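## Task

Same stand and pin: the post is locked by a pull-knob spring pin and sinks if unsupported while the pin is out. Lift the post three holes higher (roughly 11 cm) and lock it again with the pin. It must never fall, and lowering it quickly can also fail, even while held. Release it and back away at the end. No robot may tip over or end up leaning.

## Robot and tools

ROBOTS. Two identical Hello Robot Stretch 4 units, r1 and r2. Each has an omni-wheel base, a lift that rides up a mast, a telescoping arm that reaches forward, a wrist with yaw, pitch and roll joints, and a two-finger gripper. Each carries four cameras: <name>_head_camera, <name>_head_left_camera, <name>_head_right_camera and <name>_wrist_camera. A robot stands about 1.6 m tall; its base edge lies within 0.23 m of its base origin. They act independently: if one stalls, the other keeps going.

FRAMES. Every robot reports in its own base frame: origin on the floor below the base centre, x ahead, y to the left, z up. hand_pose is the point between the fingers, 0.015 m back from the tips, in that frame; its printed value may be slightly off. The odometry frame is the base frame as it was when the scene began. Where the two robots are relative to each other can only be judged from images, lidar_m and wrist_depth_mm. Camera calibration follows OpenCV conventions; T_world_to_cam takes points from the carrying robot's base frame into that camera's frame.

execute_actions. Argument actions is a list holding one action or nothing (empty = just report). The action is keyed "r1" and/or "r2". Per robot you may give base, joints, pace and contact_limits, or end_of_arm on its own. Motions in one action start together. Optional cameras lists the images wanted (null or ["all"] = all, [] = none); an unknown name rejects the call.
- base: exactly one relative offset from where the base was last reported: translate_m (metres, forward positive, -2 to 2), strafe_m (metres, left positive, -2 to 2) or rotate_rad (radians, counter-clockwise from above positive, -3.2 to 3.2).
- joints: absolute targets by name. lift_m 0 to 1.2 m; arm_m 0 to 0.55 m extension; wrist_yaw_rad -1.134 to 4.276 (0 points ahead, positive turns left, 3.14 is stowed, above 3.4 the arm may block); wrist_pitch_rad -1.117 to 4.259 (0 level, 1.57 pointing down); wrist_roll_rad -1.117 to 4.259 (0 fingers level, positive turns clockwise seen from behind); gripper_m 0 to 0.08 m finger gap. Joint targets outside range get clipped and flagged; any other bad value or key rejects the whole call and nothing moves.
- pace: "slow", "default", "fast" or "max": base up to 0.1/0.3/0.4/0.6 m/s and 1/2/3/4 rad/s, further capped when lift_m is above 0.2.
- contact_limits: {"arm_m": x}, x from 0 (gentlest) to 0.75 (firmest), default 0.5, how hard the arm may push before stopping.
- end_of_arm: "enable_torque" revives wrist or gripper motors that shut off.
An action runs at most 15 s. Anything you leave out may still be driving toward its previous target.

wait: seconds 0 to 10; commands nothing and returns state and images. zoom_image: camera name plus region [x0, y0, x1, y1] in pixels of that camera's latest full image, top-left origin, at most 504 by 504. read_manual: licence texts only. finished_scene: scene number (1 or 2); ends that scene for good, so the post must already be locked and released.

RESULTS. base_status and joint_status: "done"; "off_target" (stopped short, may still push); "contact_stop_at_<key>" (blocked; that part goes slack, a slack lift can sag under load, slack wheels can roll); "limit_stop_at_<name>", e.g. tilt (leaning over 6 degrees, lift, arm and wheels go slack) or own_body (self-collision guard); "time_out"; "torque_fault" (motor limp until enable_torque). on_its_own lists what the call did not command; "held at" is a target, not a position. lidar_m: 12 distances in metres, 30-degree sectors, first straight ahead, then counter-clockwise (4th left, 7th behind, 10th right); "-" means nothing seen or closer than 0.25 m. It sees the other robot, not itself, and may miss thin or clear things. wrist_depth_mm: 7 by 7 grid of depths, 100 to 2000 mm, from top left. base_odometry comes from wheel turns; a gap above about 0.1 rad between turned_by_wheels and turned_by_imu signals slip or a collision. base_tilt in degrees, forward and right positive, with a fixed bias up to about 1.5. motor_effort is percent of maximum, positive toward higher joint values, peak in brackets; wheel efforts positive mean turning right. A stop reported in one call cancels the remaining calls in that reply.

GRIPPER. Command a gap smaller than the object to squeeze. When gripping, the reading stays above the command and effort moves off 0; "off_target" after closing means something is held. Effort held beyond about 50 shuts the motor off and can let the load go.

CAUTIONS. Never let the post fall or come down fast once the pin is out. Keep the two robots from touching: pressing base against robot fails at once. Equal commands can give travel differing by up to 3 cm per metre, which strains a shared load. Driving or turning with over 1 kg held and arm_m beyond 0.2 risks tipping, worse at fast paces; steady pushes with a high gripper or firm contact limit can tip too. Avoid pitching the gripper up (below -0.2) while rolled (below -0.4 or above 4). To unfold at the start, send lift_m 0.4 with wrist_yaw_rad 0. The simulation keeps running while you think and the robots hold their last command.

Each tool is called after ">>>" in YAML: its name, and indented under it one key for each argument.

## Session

>>> execute_actions:
  actions: []

Scene clock: 0.00 s.
r1.base_odometry: x=+0.000 y=+0.000 heading=+0.000 (m, m, rad; r1's odometry frame)
r1.turned_by_wheels: +0.000 (rad since the last result)
r1.turned_by_imu: +0.000 (rad since the last result)
r1.base_tilt: forward=+0.3 right=+0.3 (deg)
r1.lidar_m: 1.28 1.01 0.99 0.73 0.59 0.56 0.63 0.94 4.02 3.29 4.20 2.81
r1.base_status: not commanded
r1.joint_positions: lift_m=+0.126 arm_m=+0.001 wrist_yaw_rad=+3.202 wrist_pitch_rad=-0.014 wrist_roll_rad=-0.016 gripper_m=+0.040
r1.joint_status: not commanded
r1.motor_effort: lift_m=+21 arm_m=-1 wrist_yaw_rad=-2 wrist_pitch_rad=-8 wrist_roll_rad=+0 gripper_m=-2 wheel_0=+0 wheel_1=+0 wheel_2=+0 (%)
r1.hand_pose: x=-0.0461 y=+0.0744 z=+0.3070 quat_wxyz=(-0.030, +0.007, -0.008, +0.999) (m; r1's base frame)
r1.wrist_depth_mm: - - 136 866 715 615 544 / - - 136 809 715 615 544 / - 111 138 798 723 615 544 / 145 141 189 842 715 615 544 / 216 1397 1078 866 723 615 544 / 216 1078 136 831 155 603 544 / 209 - - 831 141 - 539
r2.base_odometry: x=+0.000 y=+0.000 heading=+0.000 (m, m, rad; r2's odometry frame)
r2.turned_by_wheels: +0.000 (rad since the last result)
r2.turned_by_imu: +0.000 (rad since the last result)
r2.base_tilt: forward=+0.9 right=+0.2 (deg)
r2.lidar_m: 1.77 7.17 4.45 3.86 2.21 1.31 1.13 1.13 1.00 0.87 0.85 0.99
r2.base_status: not commanded
r2.joint_positions: lift_m=+0.214 arm_m=-0.002 wrist_yaw_rad=+3.140 wrist_pitch_rad=-0.013 wrist_roll_rad=-0.008 gripper_m=+0.040
r2.joint_status: not commanded
r2.motor_effort: lift_m=+22 arm_m=-1 wrist_yaw_rad=-2 wrist_pitch_rad=-9 wrist_roll_rad=+1 gripper_m=-1 wheel_0=+0 wheel_1=+0 wheel_2=+0 (%)
r2.hand_pose: x=-0.0437 y=+0.0877 z=+0.3948 quat_wxyz=(+0.001, +0.007, -0.004, +1.000) (m; r2's base frame)
r2.wrist_depth_mm: - 142 141 1281 1336 1397 1430 / - - 140 1308 1308 1430 1464 / - 111 141 1281 1336 1397 1464 / 145 141 160 1308 1336 1430 1499 / 202 1182 1229 1281 1366 1430 1499 / 213 1182 1205 1308 1281 1366 1464 / 202 1025 - 1042 554 - 1042
pictures: r1_head_camera, r1_head_left_camera, r1_head_right_camera, r1_wrist_camera, r2_head_camera, r2_head_left_camera, r2_head_right_camera, r2_wrist_camera
camera_calibration (this result's frames):
r1_wrist_camera: T_world_to_cam=[[-0.077724, 0.995613, 0.0520996, -0.0886897], [0.00241212, 0.0524453, -0.998621, 0.353618], [-0.996972, -0.0774911, -0.0064778, 0.114371], [0, 0, 0, 1]] pos_world=[0.106278, 0.0786177, 0.358492]
r2_wrist_camera: T_world_to_cam=[[-0.0501532, 0.998093, 0.0359835, -0.0938442], [-0.0167094, 0.0351852, -0.999241, 0.447476], [-0.998602, -0.0507164, 0.0149129, 0.106099], [0, 0, 0, 1]] pos_world=[0.108721, 0.0833017, 0.448931]
Images, in order (width x height): r1_head_camera 420x560, r1_head_left_camera 420x672, r1_head_right_camera 420x672, r1_wrist_camera 616x392, r2_head_camera 420x560, r2_head_left_camera 420x672, r2_head_right_camera 420x672, r2_wrist_camera 616x392.

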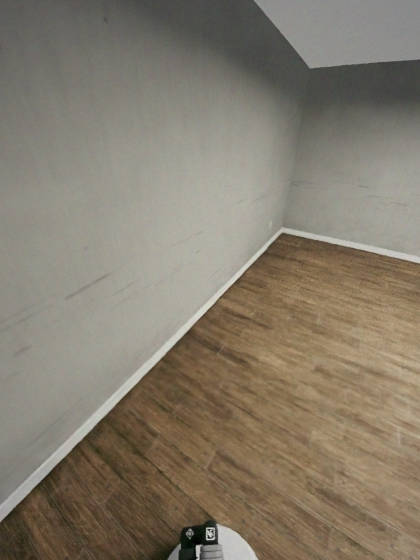

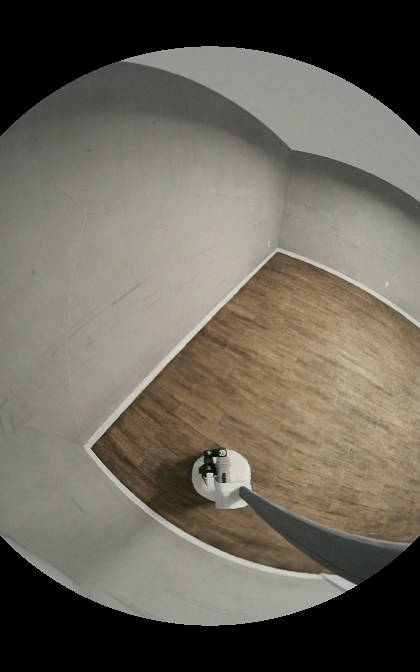

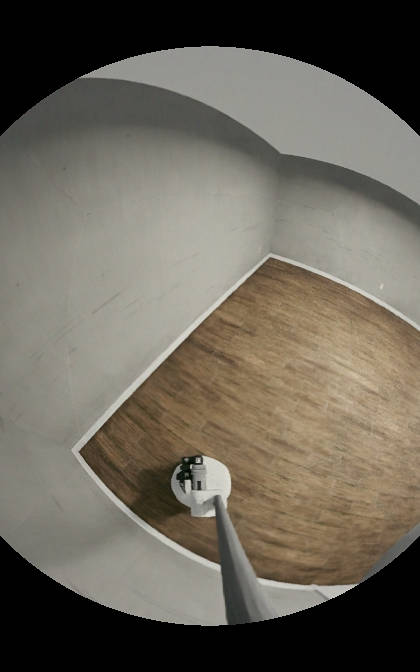

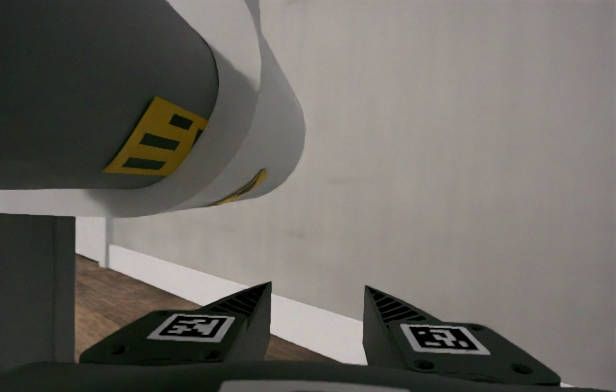

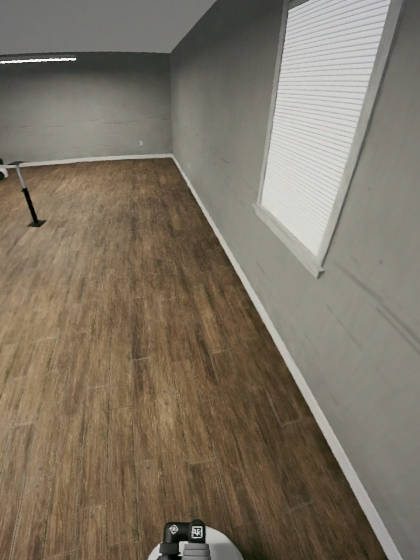

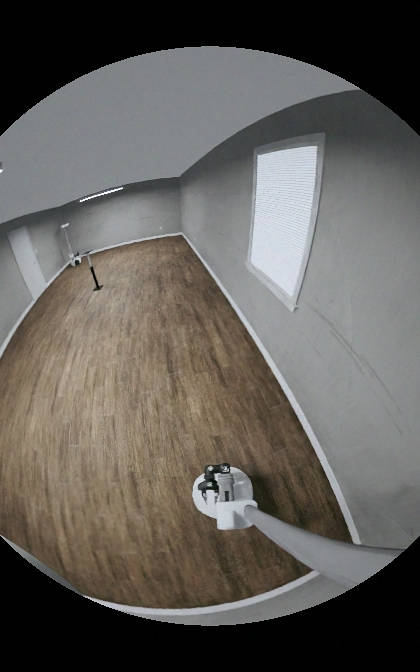

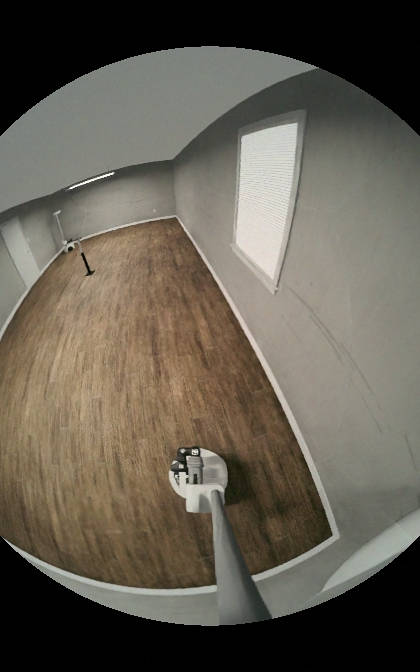

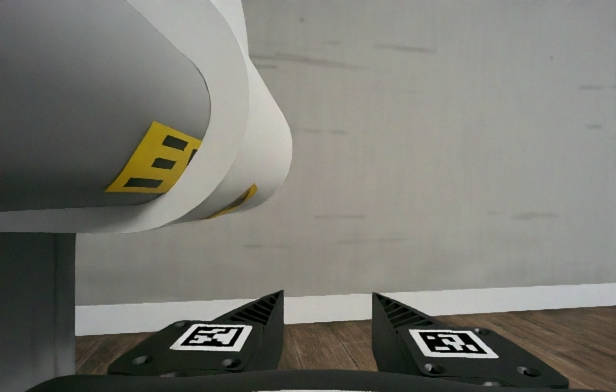

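>>> zoom_image:
  camera: "r2_head_camera"
  region: [0, 145, 90, 240]

Region (0, 145, 90, 240) of r2_head_camera's 420x560 image, scaled by 5.305, with more detail than that image has; it fills the left 477 columns of this view, and the rest is white.

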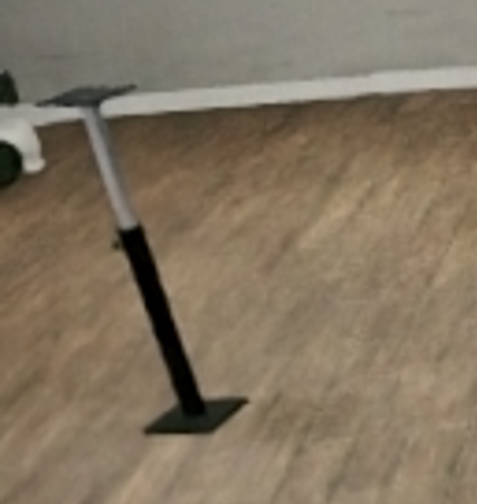

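>>> execute_actions:
  actions:
    - {"r1": {"base": {"rotate_rad": -1.62}, "pace": "max"}, "r2": {"base": {"rotate_rad": 0.64}, "joints": {"lift_m": 0.2}, "pace": "fast"}}
  cameras: ["r1_head_camera", "r2_head_camera"]

Scene clock: 60.90 s.
r1.base_odometry: x=+0.000 y=+0.000 heading=-1.620 (m, m, rad; r1's odometry frame)
r1.turned_by_wheels: -1.620 (rad since the last result)
r1.turned_by_imu: -1.641 (rad since the last result)
r1.base_tilt: forward=+0.2 right=+0.3 (deg)
r1.lidar_m: 3.28 4.22 3.27 1.32 0.99 0.98 0.81 0.58 0.59 0.63 0.92 2.99
r1.base_status: done
r1.joint_positions: lift_m=+0.126 arm_m=+0.001 wrist_yaw_rad=+3.202 wrist_pitch_rad=-0.014 wrist_roll_rad=-0.016 gripper_m=+0.040
r1.joint_status: not commanded
r1.motor_effort: lift_m=+21(21) arm_m=+0(1) wrist_yaw_rad=-1(1) wrist_pitch_rad=-9(9) wrist_roll_rad=+1(1) gripper_m=-2(2) wheel_0=+0(6) wheel_1=-1(12) wheel_2=-2(9) (%)
r1.hand_pose: x=-0.0461 y=+0.0745 z=+0.3070 quat_wxyz=(-0.030, +0.007, -0.008, +0.999) (m; r1's base frame)
r1.wrist_depth_mm: - - 136 1160 1138 1008 891 / - - 136 1160 1160 1008 891 / - 111 138 1182 1138 1008 891 / 145 140 189 1182 1182 1008 891 / 216 768 946 1205 1160 1008 891 / 217 741 136 1098 155 976 891 / 209 - - 854 141 - 831
r2.base_odometry: x=+0.000 y=+0.000 heading=+0.640 (m, m, rad; r2's odometry frame)
r2.turned_by_wheels: +0.640 (rad since the last result)
r2.turned_by_imu: +0.628 (rad since the last result)
r2.base_tilt: forward=+0.8 right=+0.2 (deg)
r2.lidar_m: 4.00 4.19 3.87 1.86 1.24 1.13 1.14 0.95 0.87 0.86 1.10 2.33
r2.base_status: done
r2.joint_positions: lift_m=+0.200 arm_m=-0.002 wrist_yaw_rad=+3.140 wrist_pitch_rad=-0.013 wrist_roll_rad=-0.008 gripper_m=+0.040
r2.joint_status: all done
r2.motor_effort: lift_m=+19(23) arm_m=-1(1) wrist_yaw_rad=-1(1) wrist_pitch_rad=-10(9) wrist_roll_rad=-1(0) gripper_m=+0(1) wheel_0=+0(6) wheel_1=+1(9) wheel_2=+1(9) (%)
r2.hand_pose: x=-0.0437 y=+0.0877 z=+0.3812 quat_wxyz=(+0.001, +0.007, -0.004, +1.000) (m; r2's base frame)
r2.wrist_depth_mm: - 142 141 1366 1205 1098 991 / - - 140 1336 1205 1098 991 / - 111 141 1308 1205 1118 1008 / 145 141 160 1336 1205 1118 1008 / 202 1160 1430 1397 1205 1098 1008 / 213 1138 1308 1281 1160 1078 991 / 202 991 - 991 539 - 976
pictures: r1_head_camera, r2_head_camera
Images, in order (width x height): r1_head_camera 420x560, r2_head_camera 420x560.

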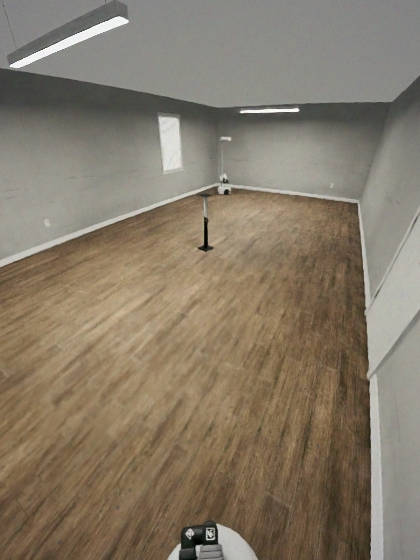

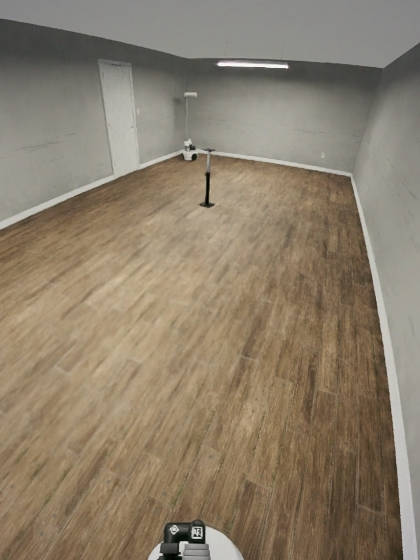

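>>> zoom_image:
  camera: "r1_head_camera"
  region: [170, 185, 240, 260]

>>> zoom_image:
  camera: "r2_head_camera"
  region: [175, 140, 245, 215]

Region (170, 185, 240, 260) of r1_head_camera's 420x560 image, scaled by 6.720, with more detail than that image has; it fills the left 470 columns of this view, and the rest is white.

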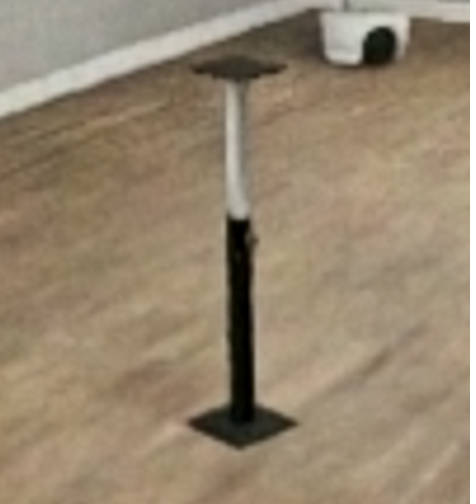

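Region (175, 140, 245, 215) of r2_head_camera's 420x560 image, scaled by 6.720, with more detail than that image has; it fills the left 470 columns of this view, and the rest is white.

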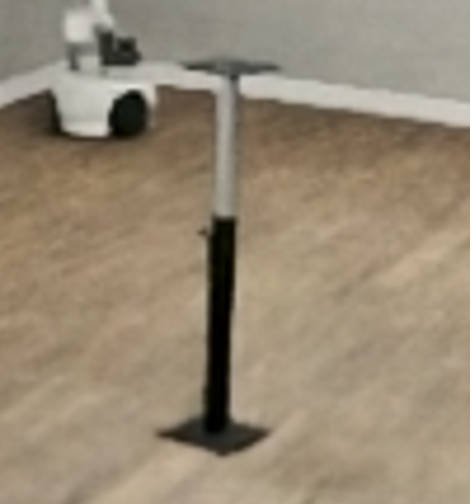

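>>> execute_actions:
  actions:
    - {"r1": {"base": {"translate_m": 2.0}, "pace": "max"}, "r2": {"base": {"translate_m": 2.0}, "pace": "max"}}
  cameras: ["r1_head_camera", "r2_head_camera"]

Scene clock: 99.67 s.
r1.base_odometry: x=-0.099 y=-1.998 heading=-1.620 (m, m, rad; r1's odometry frame)
r1.turned_by_wheels: +0.000 (rad since the last result)
r1.turned_by_imu: +0.000 (rad since the last result)
r1.base_tilt: forward=+0.2 right=+0.4 (deg)
r1.lidar_m: 1.23 3.14 3.03 3.22 2.73 2.66 2.31 1.75 1.66 1.77 2.61 6.03
r1.base_status: done
r1.joint_positions: lift_m=+0.126 arm_m=+0.001 wrist_yaw_rad=+3.202 wrist_pitch_rad=-0.014 wrist_roll_rad=-0.016 gripper_m=+0.040
r1.joint_status: not commanded
r1.motor_effort: lift_m=+21(21) arm_m=-1(1) wrist_yaw_rad=-1(1) wrist_pitch_rad=-8(8) wrist_roll_rad=+0(0) gripper_m=-2(2) wheel_0=+0(7) wheel_1=+0(7) wheel_2=+0(14) (%)
r1.hand_pose: x=-0.0461 y=+0.0745 z=+0.3070 quat_wxyz=(-0.030, +0.007, -0.008, +0.999) (m; r1's base frame)
r1.wrist_depth_mm: - - 136 - - - - / - - 136 - - - - / - 111 138 - - - - / 145 140 189 - - - - / 215 1756 1983 - - - - / 217 1078 136 1118 155 1182 1205 / 208 - - 866 141 - 831
r2.base_odometry: x=+1.604 y=+1.195 heading=+0.640 (m, m, rad; r2's odometry frame)
r2.turned_by_wheels: +0.000 (rad since the last result)
r2.turned_by_imu: -0.007 (rad since the last result)
r2.base_tilt: forward=+0.9 right=+0.2 (deg)
r2.lidar_m: 1.99 3.36 3.09 3.13 3.23 2.98 2.76 1.79 1.61 1.66 2.07 4.33
r2.base_status: done
r2.joint_positions: lift_m=+0.200 arm_m=-0.002 wrist_yaw_rad=+3.140 wrist_pitch_rad=-0.013 wrist_roll_rad=-0.008 gripper_m=+0.040
r2.joint_status: not commanded
r2.motor_effort: lift_m=+19(19) arm_m=-1(1) wrist_yaw_rad=-2(1) wrist_pitch_rad=-9(10) wrist_roll_rad=+0(0) gripper_m=-1(2) wheel_0=+0(11) wheel_1=+0(8) wheel_2=+0(14) (%)
r2.hand_pose: x=-0.0437 y=+0.0877 z=+0.3812 quat_wxyz=(+0.001, +0.007, -0.004, +1.000) (m; r2's base frame)
r2.wrist_depth_mm: - 141 141 - - - - / - - 140 - - - - / - 111 140 - - - - / 145 141 160 - - - - / 201 1921 - - - - - / 213 1397 1366 1281 1308 1397 1397 / 202 991 - 1025 539 - 1008
pictures: r1_head_camera, r2_head_camera
Images, in order (width x height): r1_head_camera 420x560, r2_head_camera 420x560.

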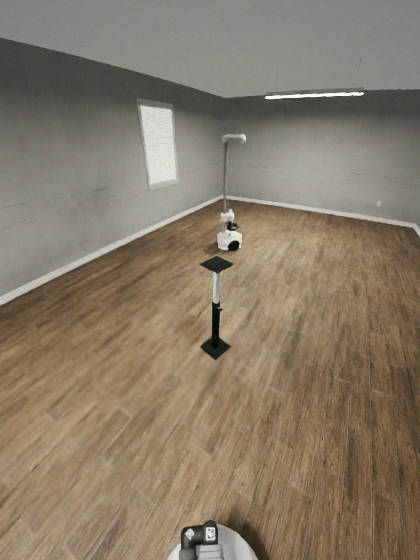

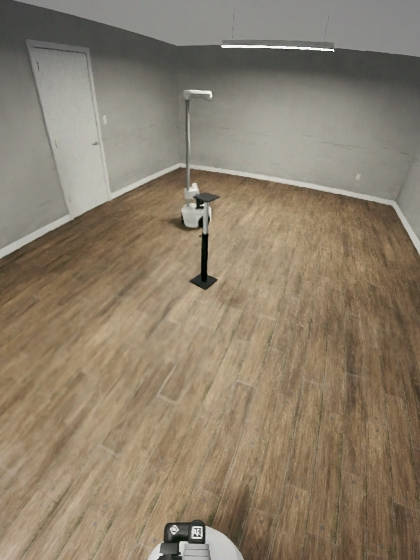

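>>> zoom_image:
  camera: "r1_head_camera"
  region: [180, 310, 250, 370]

>>> zoom_image:
  camera: "r1_head_camera"
  region: [180, 250, 250, 320]

>>> zoom_image:
  camera: "r2_head_camera"
  region: [175, 250, 235, 300]

>>> zoom_image:
  camera: "r2_head_camera"
  region: [175, 185, 240, 250]

Region (180, 310, 250, 370) of r1_head_camera's 420x560 image, scaled by 7.200, with more detail than that image has; it fills the top 432 rows of this view, and the rest is white.

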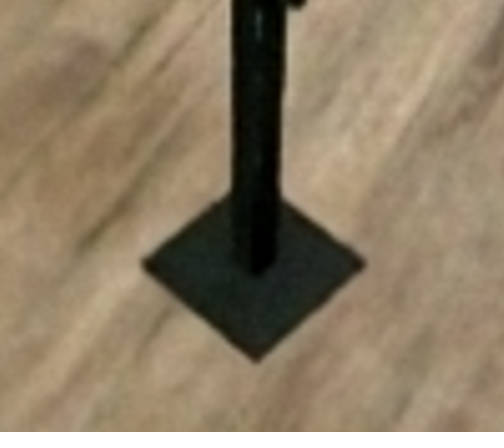

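Region (180, 250, 250, 320) of r1_head_camera's 420x560 image, scaled by 7.200, with more detail than that image has.

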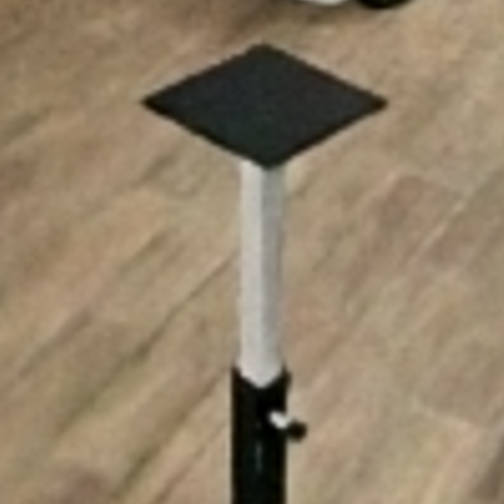

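Region (175, 250, 235, 300) of r2_head_camera's 420x560 image, scaled by 8.400, with more detail than that image has.

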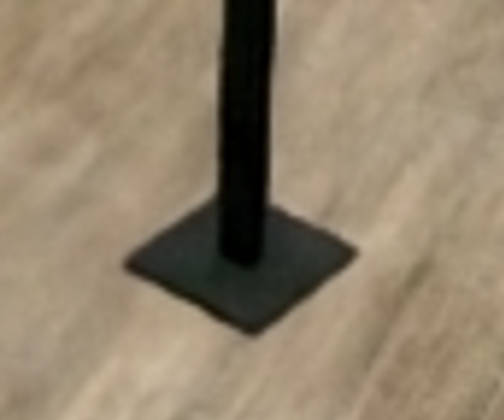

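Region (175, 185, 240, 250) of r2_head_camera's 420x560 image, scaled by 7.754, with more detail than that image has.

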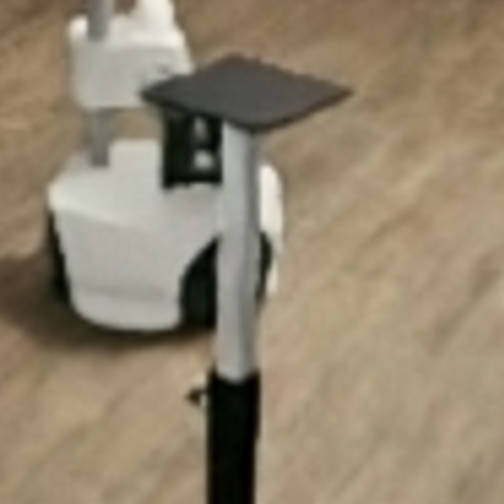

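>>> execute_actions:
  actions:
    - {"r1": {"base": {"rotate_rad": 0.716}, "joints": {"lift_m": 0.36}, "pace": "max"}, "r2": {"base": {"rotate_rad": -0.291}, "pace": "fast"}}
  cameras: []

>>> execute_actions:
  actions:
    - {"r1": {"base": {"strafe_m": -0.865}, "joints": {"wrist_yaw_rad": 0, "wrist_pitch_rad": -0.04, "gripper_m": 0.08}, "pace": "fast"}, "r2": {"base": {"translate_m": 1.65}, "joints": {"lift_m": 0.56, "wrist_yaw_rad": 0, "wrist_pitch_rad": -0.05, "gripper_m": 0.08}, "pace": "max"}}
  cameras: ["r1_head_camera", "r1_wrist_camera", "r2_head_camera", "r2_head_left_camera"]

Scene clock: 215.43 s.
r1.base_odometry: x=-0.099 y=-1.998 heading=-0.904 (m, m, rad; r1's odometry frame)
r1.turned_by_wheels: +0.716 (rad since the last result)
r1.turned_by_imu: +0.724 (rad since the last result)
r1.base_tilt: forward=+0.2 right=+0.5 (deg)
r1.lidar_m: 3.03 3.01 3.10 2.66 2.66 1.96 1.63 1.65 1.99 3.32 1.20 1.24
r1.base_status: done
r1.joint_positions: lift_m=+0.360 arm_m=+0.001 wrist_yaw_rad=+3.202 wrist_pitch_rad=-0.014 wrist_roll_rad=-0.016 gripper_m=+0.040
r1.joint_status: all done
r1.motor_effort: lift_m=+22(24) arm_m=-1(1) wrist_yaw_rad=-2(0) wrist_pitch_rad=-8(9) wrist_roll_rad=+0(0) gripper_m=-2(2) wheel_0=-1(8) wheel_1=+0(8) wheel_2=+0(9) (%)
r1.hand_pose: x=-0.0461 y=+0.0744 z=+0.5412 quat_wxyz=(-0.030, +0.007, -0.008, +0.999) (m; r1's base frame)
r1.wrist_depth_mm: - - 136 1808 1921 1983 - / - - 136 1863 1921 - - / - 111 138 1863 1921 - - / 145 141 189 1921 1921 - - / 215 1708 1808 1921 1921 - - / 217 1708 136 1808 155 1983 1983 / 209 - - 1430 141 - 1397
r2.base_odometry: x=+1.604 y=+1.195 heading=+0.349 (m, m, rad; r2's odometry frame)
r2.turned_by_wheels: -0.291 (rad since the last result)
r2.turned_by_imu: -0.288 (rad since the last result)
r2.base_tilt: forward=+0.8 right=+0.3 (deg)
r2.lidar_m: 2.05 1.98 3.15 3.10 3.35 3.03 2.98 2.16 1.64 1.61 1.76 2.61
r2.base_status: done
r2.joint_positions: lift_m=+0.200 arm_m=-0.002 wrist_yaw_rad=+3.140 wrist_pitch_rad=-0.013 wrist_roll_rad=-0.008 gripper_m=+0.040
r2.joint_status: not commanded
r2.motor_effort: lift_m=+19(19) arm_m=-1(1) wrist_yaw_rad=-1(2) wrist_pitch_rad=-10(10) wrist_roll_rad=+0(0) gripper_m=-1(1) wheel_0=+1(6) wheel_1=+1(7) wheel_2=-1(9) (%)
r2.hand_pose: x=-0.0437 y=+0.0877 z=+0.3812 quat_wxyz=(+0.001, +0.007, -0.004, +1.000) (m; r2's base frame)
r2.wrist_depth_mm: - 142 142 - - - - / - - 140 - - - - / - 111 141 - - - - / 145 141 161 - - - - / 200 - - - - - - / 213 1366 1366 1281 1281 1397 1397 / 202 991 - 1008 539 - 1025
pictures: none
No camera images: the call's "cameras" was empty. Leave "cameras" out to get every camera's image.

Scene clock: 219.77 s.
r1.base_odometry: x=-0.779 y=-2.532 heading=-0.904 (m, m, rad; r1's odometry frame)
r1.turned_by_wheels: +0.000 (rad since the last result)
r1.turned_by_imu: -0.006 (rad since the last result)
r1.base_tilt: forward=+0.3 right=+0.5 (deg)
r1.lidar_m: 0.79 3.25 3.72 3.51 3.03 1.62 1.42 1.45 1.66 2.92 5.24 3.84
r1.base_status: done
r1.joint_positions: lift_m=+0.360 arm_m=+0.001 wrist_yaw_rad=+0.000 wrist_pitch_rad=-0.037 wrist_roll_rad=-0.016 gripper_m=+0.080
r1.joint_status: all done
r1.motor_effort: lift_m=+22(22) arm_m=-1(0) wrist_yaw_rad=-2(7) wrist_pitch_rad=-9(5) wrist_roll_rad=+0(0) gripper_m=-1(0) wheel_0=+0(10) wheel_1=+1(11) wheel_2=+0(2) (%)
r1.hand_pose: x=+0.3840 y=-0.0874 z=+0.5461 quat_wxyz=(+1.000, -0.008, -0.019, +0.000) (m; r1's base frame)
r1.wrist_depth_mm: - - - 707 - - - / - - - - - - - / - - - 1336 - - - / - - - - - - - / - - - - - - - / 1863 134 161 1281 1430 - - / - - 153 1182 1229 109 -
r2.base_odometry: x=+3.154 y=+1.759 heading=+0.349 (m, m, rad; r2's odometry frame)
r2.turned_by_wheels: +0.000 (rad since the last result)
r2.turned_by_imu: -0.006 (rad since the last result)
r2.base_tilt: forward=+0.8 right=+0.2 (deg)
r2.lidar_m: 4.10 3.84 0.59 2.94 3.14 4.65 - 2.36 1.84 1.79 1.91 2.86
r2.base_status: done
r2.joint_positions: lift_m=+0.560 arm_m=-0.002 wrist_yaw_rad=+0.000 wrist_pitch_rad=-0.047 wrist_roll_rad=-0.008 gripper_m=+0.080
r2.joint_status: all done
r2.motor_effort: lift_m=+23(33) arm_m=-1(1) wrist_yaw_rad=-2(8) wrist_pitch_rad=-10(14) wrist_roll_rad=+0(0) gripper_m=+0(0) wheel_0=+0(8) wheel_1=+0(3) wheel_2=+0(14) (%)
r2.hand_pose: x=+0.3813 y=-0.0874 z=+0.7482 quat_wxyz=(+1.000, -0.004, -0.024, +0.000) (m; r2's base frame)
r2.wrist_depth_mm: - - - - - - - / - - - - - - - / - - - - - - - / - - - - - - - / - - - - - - - / - - - - - - - / 1921 - 136 1983 1808 109 -
pictures: r1_head_camera, r1_wrist_camera, r2_head_camera, r2_head_left_camera
camera_calibration (this result's frames):
r1_wrist_camera: T_world_to_cam=[[0.0163496, -0.998487, 0.0524921, -0.117227], [0.0174936, -0.0522054, -0.998483, 0.58474], [0.999713, 0.017243, 0.0166136, -0.238893], [0, 0, 0, 1]] pos_world=[0.230512, -0.0824041, 0.593975]
Images, in order (width x height): r1_head_camera 420x560, r1_wrist_camera 616x392, r2_head_camera 420x560, r2_head_left_camera 420x672.

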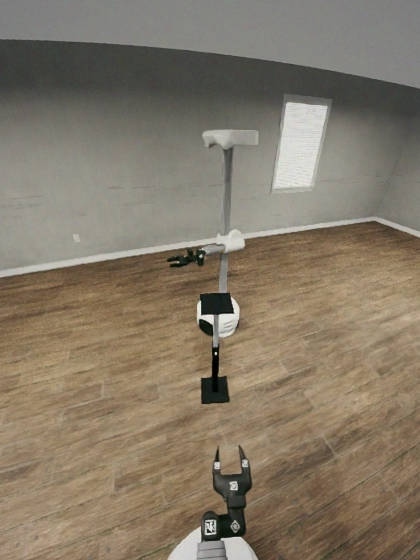

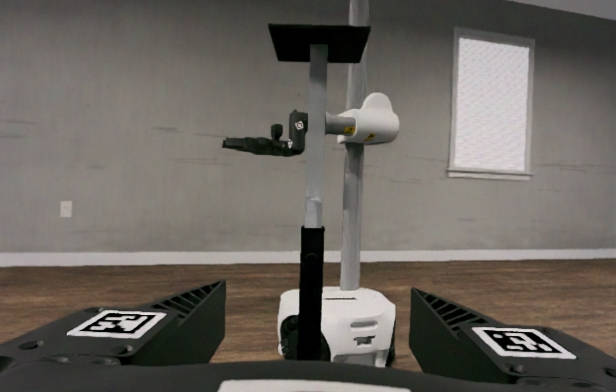

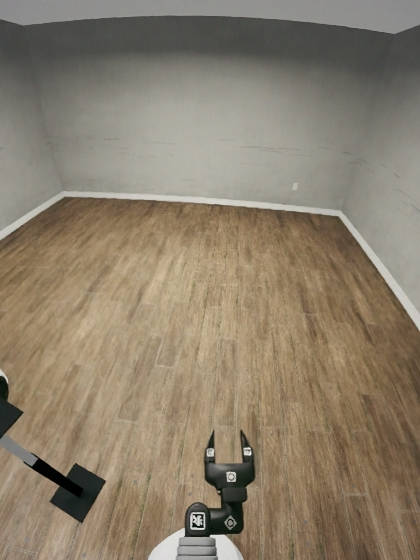

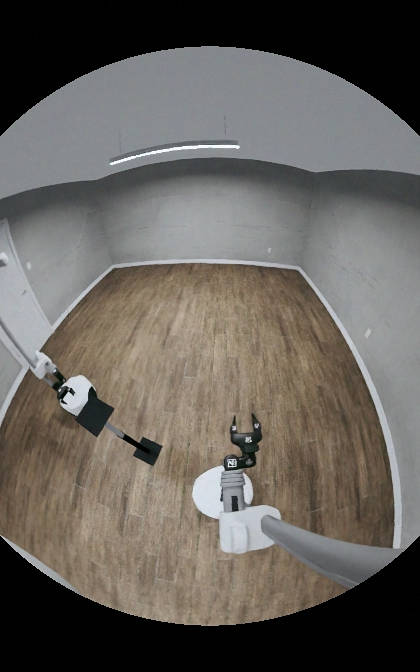

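>>> zoom_image:
  camera: "r1_wrist_camera"
  region: [260, 180, 370, 300]

>>> zoom_image:
  camera: "r1_wrist_camera"
  region: [255, 10, 385, 90]

>>> zoom_image:
  camera: "r1_head_camera"
  region: [170, 335, 270, 475]

Region (260, 180, 370, 300) of r1_wrist_camera's 616x392 image, scaled by 4.200; it fills the left 462 columns of this view, and the rest is white.

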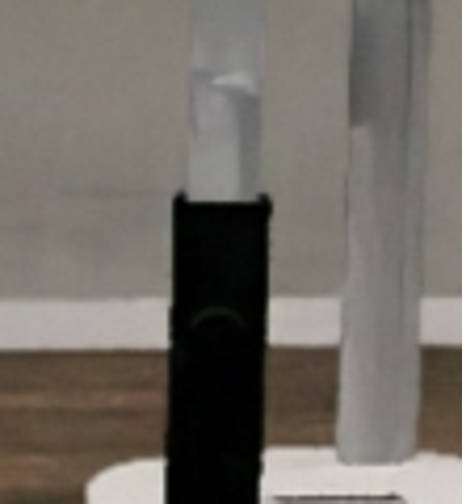

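Region (255, 10, 385, 90) of r1_wrist_camera's 616x392 image, scaled by 3.877; it fills the top 310 rows of this view, and the rest is white.

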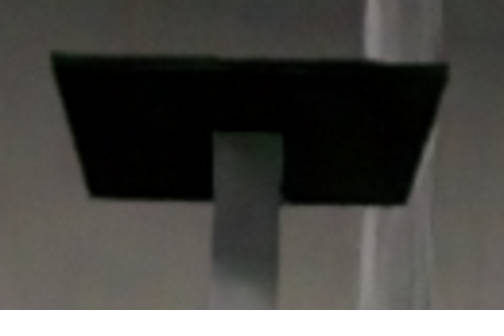

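Region (170, 335, 270, 475) of r1_head_camera's 420x560 image, scaled by 3.600, with more detail than that image has; it fills the left 360 columns of this view, and the rest is white.

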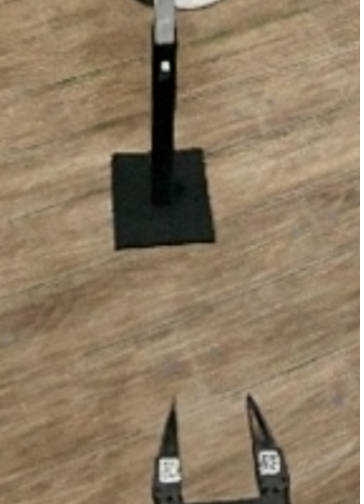

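>>> execute_actions:
  actions:
    - {"r1": {"base": {"translate_m": 0.22}, "joints": {"lift_m": 0.304, "arm_m": 0.15}, "pace": "max"}, "r2": {"base": {"rotate_rad": 1.21}, "pace": "max"}}
  cameras: ["r1_head_camera", "r1_wrist_camera", "r2_head_camera", "r2_wrist_camera"]

Scene clock: 250.73 s.
r1.base_odometry: x=-0.643 y=-2.705 heading=-0.905 (m, m, rad; r1's odometry frame)
r1.turned_by_wheels: +0.000 (rad since the last result)
r1.turned_by_imu: -0.001 (rad since the last result)
r1.base_tilt: forward=+0.3 right=+0.5 (deg)
r1.lidar_m: 0.59 3.06 3.50 3.55 3.48 1.92 1.61 1.65 1.96 3.24 5.19 3.61
r1.base_status: done
r1.joint_positions: lift_m=+0.304 arm_m=+0.149 wrist_yaw_rad=+0.000 wrist_pitch_rad=-0.037 wrist_roll_rad=-0.016 gripper_m=+0.080
r1.joint_status: all done
r1.motor_effort: lift_m=+19(20) arm_m=+7(8) wrist_yaw_rad=-3(1) wrist_pitch_rad=-8(9) wrist_roll_rad=+0(1) gripper_m=-1(1) wheel_0=-2(7) wheel_1=-2(7) wheel_2=-1(14) (%)
r1.hand_pose: x=+0.5323 y=-0.0874 z=+0.4903 quat_wxyz=(+1.000, -0.008, -0.019, +0.000) (m; r1's base frame)
r1.wrist_depth_mm: - - - - - - - / - - - 647 - - - / - - - - - - - / - - - - - - - / - - - 300 - - - / 1661 134 162 300 991 1863 1921 / - - 153 301 820 109 -
r2.base_odometry: x=+3.154 y=+1.759 heading=+1.559 (m, m, rad; r2's odometry frame)
r2.turned_by_wheels: +1.210 (rad since the last result)
r2.turned_by_imu: +1.188 (rad since the last result)
r2.base_tilt: forward=+0.9 right=+0.2 (deg)
r2.lidar_m: 0.59 2.94 3.40 4.63 3.63 2.09 1.79 1.80 2.07 3.63 4.13 0.62
r2.base_status: done
r2.joint_positions: lift_m=+0.560 arm_m=-0.002 wrist_yaw_rad=+0.000 wrist_pitch_rad=-0.047 wrist_roll_rad=-0.008 gripper_m=+0.080
r2.joint_status: not commanded
r2.motor_effort: lift_m=+23(23) arm_m=-1(1) wrist_yaw_rad=-2(3) wrist_pitch_rad=-9(9) wrist_roll_rad=+0(0) gripper_m=-1(1) wheel_0=+1(9) wheel_1=+2(6) wheel_2=+1(8) (%)
r2.hand_pose: x=+0.3813 y=-0.0874 z=+0.7482 quat_wxyz=(+1.000, -0.004, -0.024, +0.000) (m; r2's base frame)
r2.wrist_depth_mm: - - - - - - - / - - - - - - - / - - - - - - - / - - - - - - - / - - - - - - - / - - - - 931 - - / 1983 - 136 723 788 109 -
pictures: r1_head_camera, r1_wrist_camera, r2_head_camera, r2_wrist_camera
camera_calibration (this result's frames):
r1_wrist_camera: T_world_to_cam=[[0.0166803, -0.998482, 0.0524932, -0.116829], [0.0175873, -0.0521994, -0.998482, 0.526415], [0.999706, 0.0175782, 0.0166899, -0.386194], [0, 0, 0, 1]] pos_world=[0.378771, -0.0823843, 0.538194]
r2_wrist_camera: T_world_to_cam=[[0.0504608, -0.998013, 0.0377218, -0.124566], [0.050916, -0.0351501, -0.998084, 0.78102], [0.997427, 0.0522848, 0.0490412, -0.261227], [0, 0, 0, 1]] pos_world=[0.227074, -0.0832077, 0.797033]
Images, in order (width x height): r1_head_camera 420x560, r1_wrist_camera 616x392, r2_head_camera 420x560, r2_wrist_camera 616x392.

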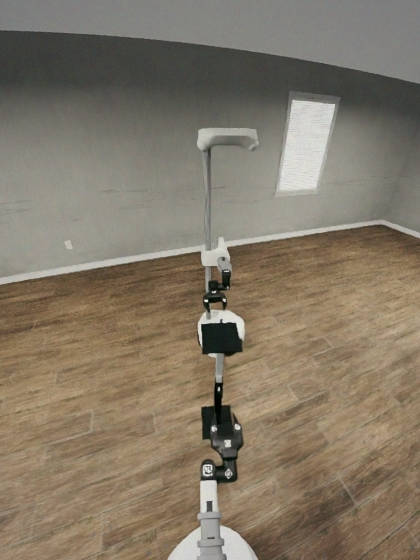

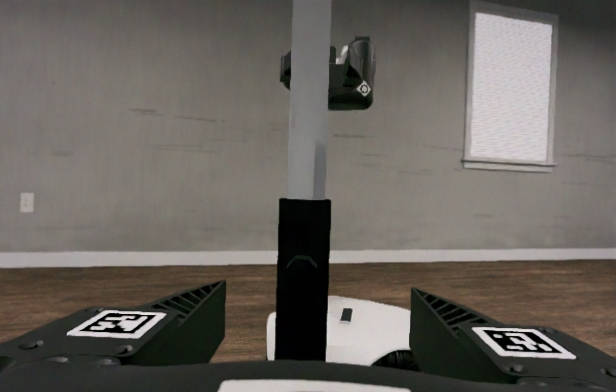

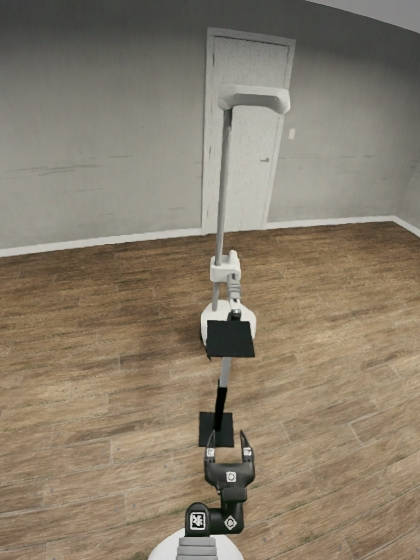

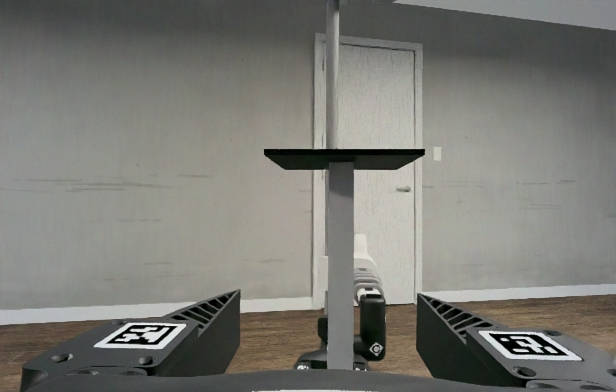

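>>> zoom_image:
  camera: "r1_wrist_camera"
  region: [210, 180, 430, 330]

>>> zoom_image:
  camera: "r2_wrist_camera"
  region: [230, 135, 450, 310]

Region (210, 180, 430, 330) of r1_wrist_camera's 616x392 image, scaled by 2.291; it fills the top 344 rows of this view, and the rest is white.

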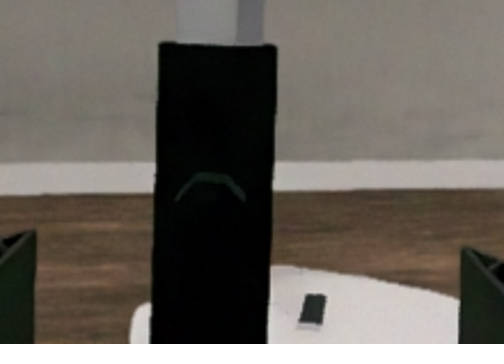

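Region (230, 135, 450, 310) of r2_wrist_camera's 616x392 image, scaled by 2.291; it fills the top 401 rows of this view, and the rest is white.

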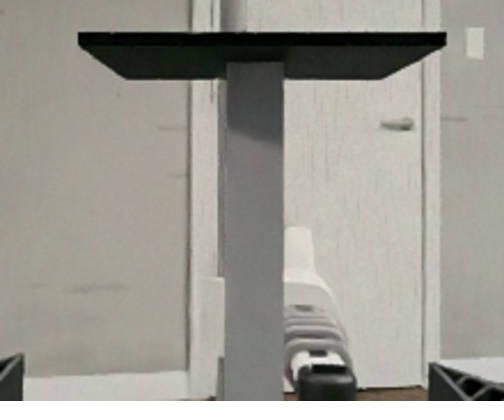

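>>> execute_actions:
  actions:
    - {"r1": {"base": {"strafe_m": 0.013}, "joints": {"lift_m": 0.301, "arm_m": 0.27, "gripper_m": 0.07}, "contact_limits": {"arm_m": 0.25}, "pace": "default"}, "r2": {"base": {"strafe_m": -0.012}, "joints": {"lift_m": 0.613, "arm_m": 0.308}, "contact_limits": {"arm_m": 0.25}, "pace": "fast"}}
  cameras: ["r1_head_camera", "r1_wrist_camera", "r2_head_camera", "r2_wrist_camera"]

Scene clock: 297.53 s.
r1.base_odometry: x=-0.632 y=-2.697 heading=-0.905 (m, m, rad; r1's odometry frame)
r1.turned_by_wheels: +0.000 (rad since the last result)
r1.turned_by_imu: -0.001 (rad since the last result)
r1.base_tilt: forward=+0.3 right=+0.4 (deg)
r1.lidar_m: 0.58 3.04 3.53 3.53 3.45 1.96 1.64 1.66 1.94 3.26 5.20 3.58
r1.base_status: done
r1.joint_positions: lift_m=+0.301 arm_m=+0.269 wrist_yaw_rad=+0.000 wrist_pitch_rad=-0.037 wrist_roll_rad=-0.016 gripper_m=+0.070
r1.joint_status: all done
r1.motor_effort: lift_m=+18(18) arm_m=+7(6) wrist_yaw_rad=-2(3) wrist_pitch_rad=-8(8) wrist_roll_rad=+1(0) gripper_m=-3(7) wheel_0=+0(7) wheel_1=-2(6) wheel_2=-1(0) (%)
r1.contact_limits: arm_m 0.25
r1.hand_pose: x=+0.6522 y=-0.0874 z=+0.4874 quat_wxyz=(+1.000, -0.008, -0.019, +0.000) (m; r1's base frame)
r1.wrist_depth_mm: - - - 186 - - - / - - - 186 - - - / - - - 186 - - - / - - - 181 - - - / - - - 179 - - - / 1618 1756 160 179 904 1863 1921 / - - 134 143 179 - -
r2.base_odometry: x=+3.166 y=+1.759 heading=+1.559 (m, m, rad; r2's odometry frame)
r2.turned_by_wheels: +0.000 (rad since the last result)
r2.turned_by_imu: -0.002 (rad since the last result)
r2.base_tilt: forward=+0.9 right=+0.2 (deg)
r2.lidar_m: 0.67 2.95 3.41 4.65 3.64 2.08 1.78 1.79 2.10 3.62 4.12 1.33
r2.base_status: done
r2.joint_positions: lift_m=+0.613 arm_m=+0.307 wrist_yaw_rad=+0.000 wrist_pitch_rad=-0.047 wrist_roll_rad=-0.008 gripper_m=+0.080
r2.joint_status: all done
r2.motor_effort: lift_m=+25(26) arm_m=+6(7) wrist_yaw_rad=-2(0) wrist_pitch_rad=-9(9) wrist_roll_rad=+0(0) gripper_m=+0(0) wheel_0=-1(9) wheel_1=+2(7) wheel_2=-1(0) (%)
r2.contact_limits: arm_m 0.25
r2.hand_pose: x=+0.6902 y=-0.0874 z=+0.8010 quat_wxyz=(+1.000, -0.004, -0.024, +0.000) (m; r2's base frame)
r2.wrist_depth_mm: - - - - - - - / - - - - - - - / - - - - - - - / - - - - - - - / - - - 124 - - - / - - - 123 732 - - / - - 136 123 157 109 -
pictures: r1_head_camera, r1_wrist_camera, r2_head_camera, r2_wrist_camera
camera_calibration (this result's frames):
r1_wrist_camera: T_world_to_cam=[[0.0164924, -0.998485, 0.0524941, -0.118594], [0.017632, -0.0522026, -0.998481, 0.521372], [0.999709, 0.0173929, 0.0167444, -0.506066], [0, 0, 0, 1]] pos_world=[0.498681, -0.0823952, 0.535279]
r2_wrist_camera: T_world_to_cam=[[0.0504307, -0.998015, 0.0377218, -0.142134], [0.050915, -0.0351516, -0.998084, 0.818002], [0.997429, 0.0522547, 0.0490412, -0.571977], [0, 0, 0, 1]] pos_world=[0.536026, -0.0832094, 0.849847]
Images, in order (width x height): r1_head_camera 420x560, r1_wrist_camera 616x392, r2_head_camera 420x560, r2_wrist_camera 616x392.

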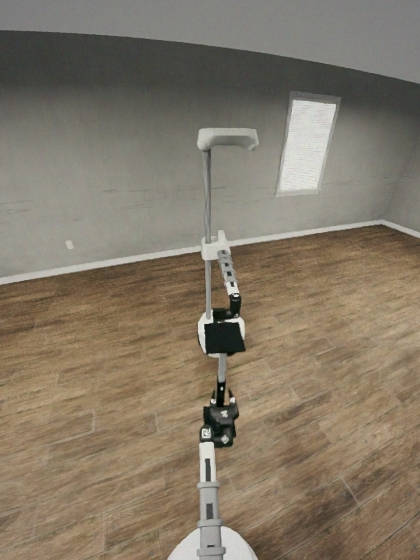

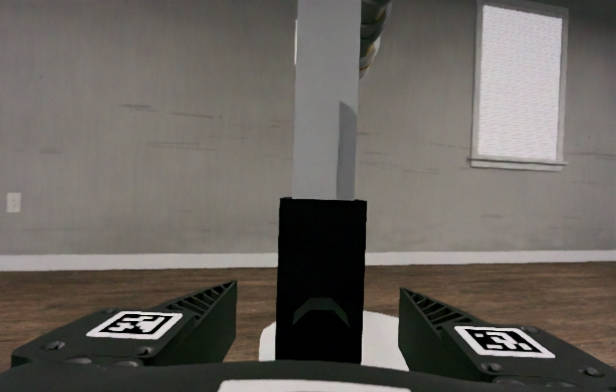

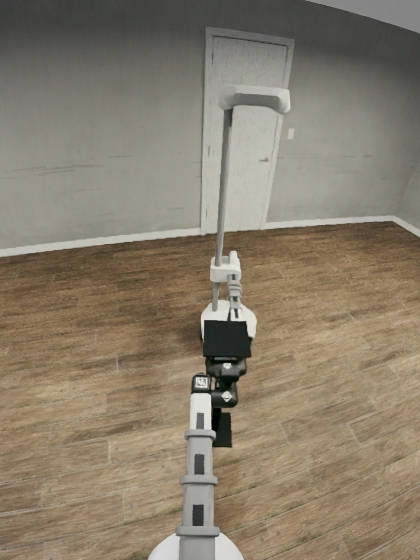

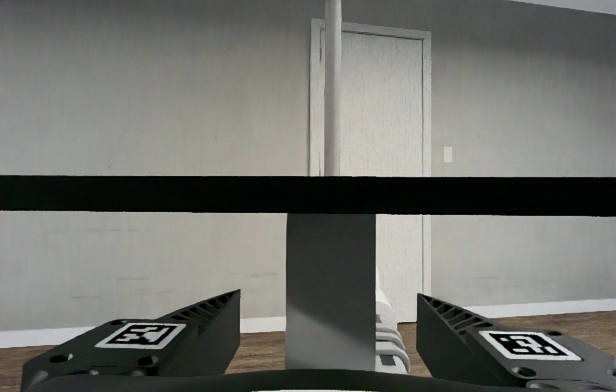

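>>> execute_actions:
  actions:
    - {"r1": {"joints": {"gripper_m": 0.01}}, "r2": {"joints": {"gripper_m": 0.01}}}
  cameras: ["r1_wrist_camera", "r2_wrist_camera"]

Scene clock: 306.17 s.
r1.base_odometry: x=-0.632 y=-2.697 heading=-0.905 (m, m, rad; r1's odometry frame)
r1.turned_by_wheels: +0.000 (rad since the last result)
r1.turned_by_imu: -0.001 (rad since the last result)
r1.base_tilt: forward=+0.2 right=+0.4 (deg)
r1.lidar_m: 0.61 3.05 3.54 3.56 3.50 1.93 1.64 1.64 1.93 3.27 5.19 3.59
r1.base_status: not commanded
r1.joint_positions: lift_m=+0.301 arm_m=+0.269 wrist_yaw_rad=-0.001 wrist_pitch_rad=-0.037 wrist_roll_rad=-0.015 gripper_m=+0.019
r1.joint_status: gripper_m off_target (ended at +0.019, target +0.010)
r1.on_its_own: gripper_m is held at +0.015, not at your +0.010, by its contact guard: the fingers met something
r1.motor_effort: lift_m=+18(18) arm_m=+7(7) wrist_yaw_rad=+1(3) wrist_pitch_rad=-8(7) wrist_roll_rad=-3(2) gripper_m=-38(40) wheel_0=-2(2) wheel_1=-2(2) wheel_2=-1(1) (%)
r1.hand_pose: x=+0.6521 y=-0.0877 z=+0.4874 quat_wxyz=(+1.000, -0.008, -0.019, -0.001) (m; r1's base frame)
r1.wrist_depth_mm: - - - 186 - - - / - - - 186 - - - / - - - 186 - - - / - - - 182 - - - / - - - 179 - - - / 1618 1661 146 144 179 1863 1863 / 1205 1281 - 143 - 1308 1255
r2.base_odometry: x=+3.166 y=+1.759 heading=+1.559 (m, m, rad; r2's odometry frame)
r2.turned_by_wheels: +0.000 (rad since the last result)
r2.turned_by_imu: -0.002 (rad since the last result)
r2.base_tilt: forward=+0.8 right=+0.2 (deg)
r2.lidar_m: 0.66 2.95 3.40 4.64 3.62 2.10 1.79 1.79 2.09 3.63 4.13 1.33
r2.base_status: not commanded
r2.joint_positions: lift_m=+0.613 arm_m=+0.307 wrist_yaw_rad=-0.002 wrist_pitch_rad=-0.047 wrist_roll_rad=-0.006 gripper_m=+0.029
r2.joint_status: gripper_m off_target (ended at +0.029, target +0.010)
r2.on_its_own: gripper_m is held at +0.024, not at your +0.010, by its contact guard: the fingers met something
r2.motor_effort: lift_m=+25(25) arm_m=+6(6) wrist_yaw_rad=+5(4) wrist_pitch_rad=-10(11) wrist_roll_rad=-3(4) gripper_m=-40(46) wheel_0=-1(1) wheel_1=+1(2) wheel_2=-1(0) (%)
r2.hand_pose: x=+0.6901 y=-0.0878 z=+0.8009 quat_wxyz=(+1.000, -0.003, -0.024, -0.001) (m; r2's base frame)
r2.wrist_depth_mm: - - - - - - - / - - - - - - - / - - - - - - - / - - - - - - - / - - - 124 - - - / - - - 123 133 - - / 1863 - - 123 122 - 1983
pictures: r1_wrist_camera, r2_wrist_camera
camera_calibration (this result's frames):
r1_wrist_camera: T_world_to_cam=[[0.0152633, -0.998546, 0.0517054, -0.11768], [0.0175651, -0.0514357, -0.998522, 0.521489], [0.999729, 0.016149, 0.0167545, -0.506134], [0, 0, 0, 1]] pos_world=[0.498633, -0.082512, 0.535283]
r2_wrist_camera: T_world_to_cam=[[0.0484744, -0.998161, 0.0364011, -0.140161], [0.0505937, -0.0339434, -0.998142, 0.818314], [0.997542, 0.050226, 0.0488553, -0.571934], [0, 0, 0, 1]] pos_world=[0.535921, -0.0834012, 0.849838]
Images, in order (width x height): r1_wrist_camera 616x392, r2_wrist_camera 616x392.

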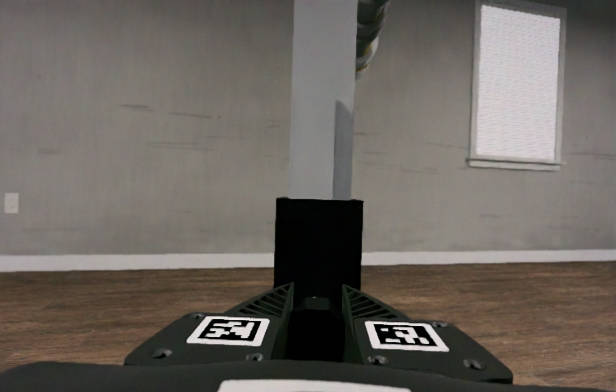

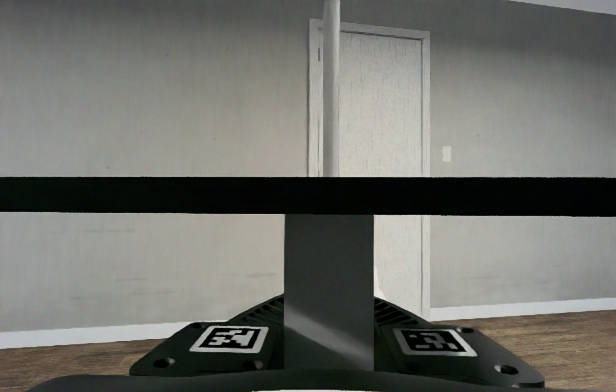

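>>> execute_actions:
  actions:
    - {"r1": {"joints": {"arm_m": 0.258}, "contact_limits": {"arm_m": 0.35}, "pace": "slow"}, "r2": {"joints": {"lift_m": 0.618}, "pace": "slow"}}
  cameras: ["r1_wrist_camera", "r2_wrist_camera"]

Scene clock: 313.20 s.
r1.base_odometry: x=-0.632 y=-2.698 heading=-0.905 (m, m, rad; r1's odometry frame)
r1.turned_by_wheels: +0.000 (rad since the last result)
r1.turned_by_imu: -0.001 (rad since the last result)
r1.base_tilt: forward=+0.3 right=+0.4 (deg)
r1.lidar_m: 0.58 3.06 3.50 3.55 3.50 1.90 1.65 1.65 1.94 3.29 5.19 3.61
r1.base_status: not commanded
r1.joint_positions: lift_m=+0.301 arm_m=+0.261 wrist_yaw_rad=+0.006 wrist_pitch_rad=-0.035 wrist_roll_rad=-0.016 gripper_m=+0.019
r1.joint_status: all done
r1.on_its_own: gripper_m is held at +0.015, not at your +0.010, by its contact guard: the fingers met something; wrist_yaw_rad is at rest, and its effort (-18) is outside its rest range (-13 to +13)
r1.motor_effort: lift_m=+18(18) arm_m=-18(15) wrist_yaw_rad=-18(19) wrist_pitch_rad=-14(14) wrist_roll_rad=-1(3) gripper_m=-37(38) wheel_0=-10(10) wheel_1=-5(6) wheel_2=+7(7) (%)
r1.contact_limits: arm_m 0.35
r1.hand_pose: x=+0.6452 y=-0.0862 z=+0.4869 quat_wxyz=(+1.000, -0.008, -0.018, +0.003) (m; r1's base frame)
r1.wrist_depth_mm: - - - 192 - - - / - - - 192 - - - / - - - 192 - - - / - - - 188 - - - / - - - 185 - - - / 1618 1708 146 145 185 1808 1983 / 1205 1255 - 144 - 1336 1229
r2.base_odometry: x=+3.166 y=+1.759 heading=+1.559 (m, m, rad; r2's odometry frame)
r2.turned_by_wheels: +0.000 (rad since the last result)
r2.turned_by_imu: -0.002 (rad since the last result)
r2.base_tilt: forward=+0.9 right=+0.2 (deg)
r2.lidar_m: 0.67 2.94 3.40 4.63 3.61 2.09 1.79 1.79 2.08 3.61 4.11 1.33
r2.base_status: not commanded
r2.joint_positions: lift_m=+0.617 arm_m=+0.307 wrist_yaw_rad=-0.002 wrist_pitch_rad=-0.042 wrist_roll_rad=-0.008 gripper_m=+0.028
r2.joint_status: all done
r2.on_its_own: gripper_m is held at +0.024, not at your +0.010, by its contact guard: the fingers met something; wrist_pitch_rad is at rest, and its effort (-26) is outside its rest range (-23 to +23)
r2.motor_effort: lift_m=+30(26) arm_m=+6(6) wrist_yaw_rad=+4(3) wrist_pitch_rad=-26(26) wrist_roll_rad=+0(4) gripper_m=-39(40) wheel_0=-1(1) wheel_1=+1(1) wheel_2=-1(1) (%)
r2.hand_pose: x=+0.6902 y=-0.0878 z=+0.8044 quat_wxyz=(+1.000, -0.004, -0.021, -0.001) (m; r2's base frame)
r2.wrist_depth_mm: - - - - - - - / - - - - - - - / - - - - - - - / - - - - - - - / - - - 124 - - - / - - - 123 131 - - / 1863 - - 123 122 - 1808
pictures: r1_wrist_camera, r2_wrist_camera
camera_calibration (this result's frames):
r1_wrist_camera: T_world_to_cam=[[0.0223189, -0.998393, 0.0520959, -0.120798], [0.0158719, -0.0517485, -0.998534, 0.522299], [0.999625, 0.0231131, 0.0146914, -0.497567], [0, 0, 0, 1]] pos_world=[0.491787, -0.0820754, 0.535137]
r2_wrist_camera: T_world_to_cam=[[0.0486534, -0.998107, 0.0376229, -0.141387], [0.045168, -0.0354303, -0.998351, 0.825561], [0.997794, 0.0502725, 0.0433587, -0.567986], [0, 0, 0, 1]] pos_world=[0.536323, -0.0833151, 0.854146]
Images, in order (width x height): r1_wrist_camera 616x392, r2_wrist_camera 616x392.

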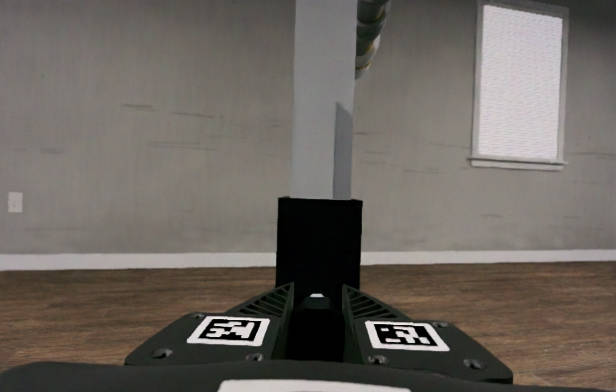

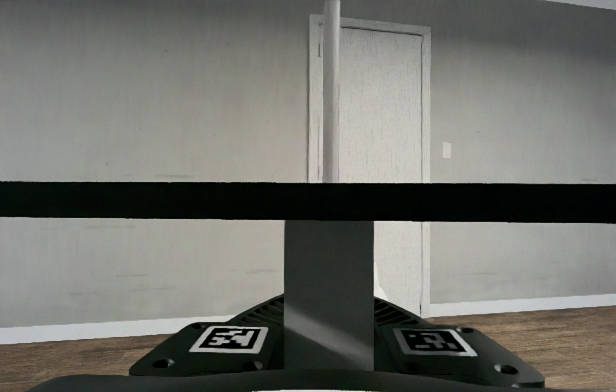

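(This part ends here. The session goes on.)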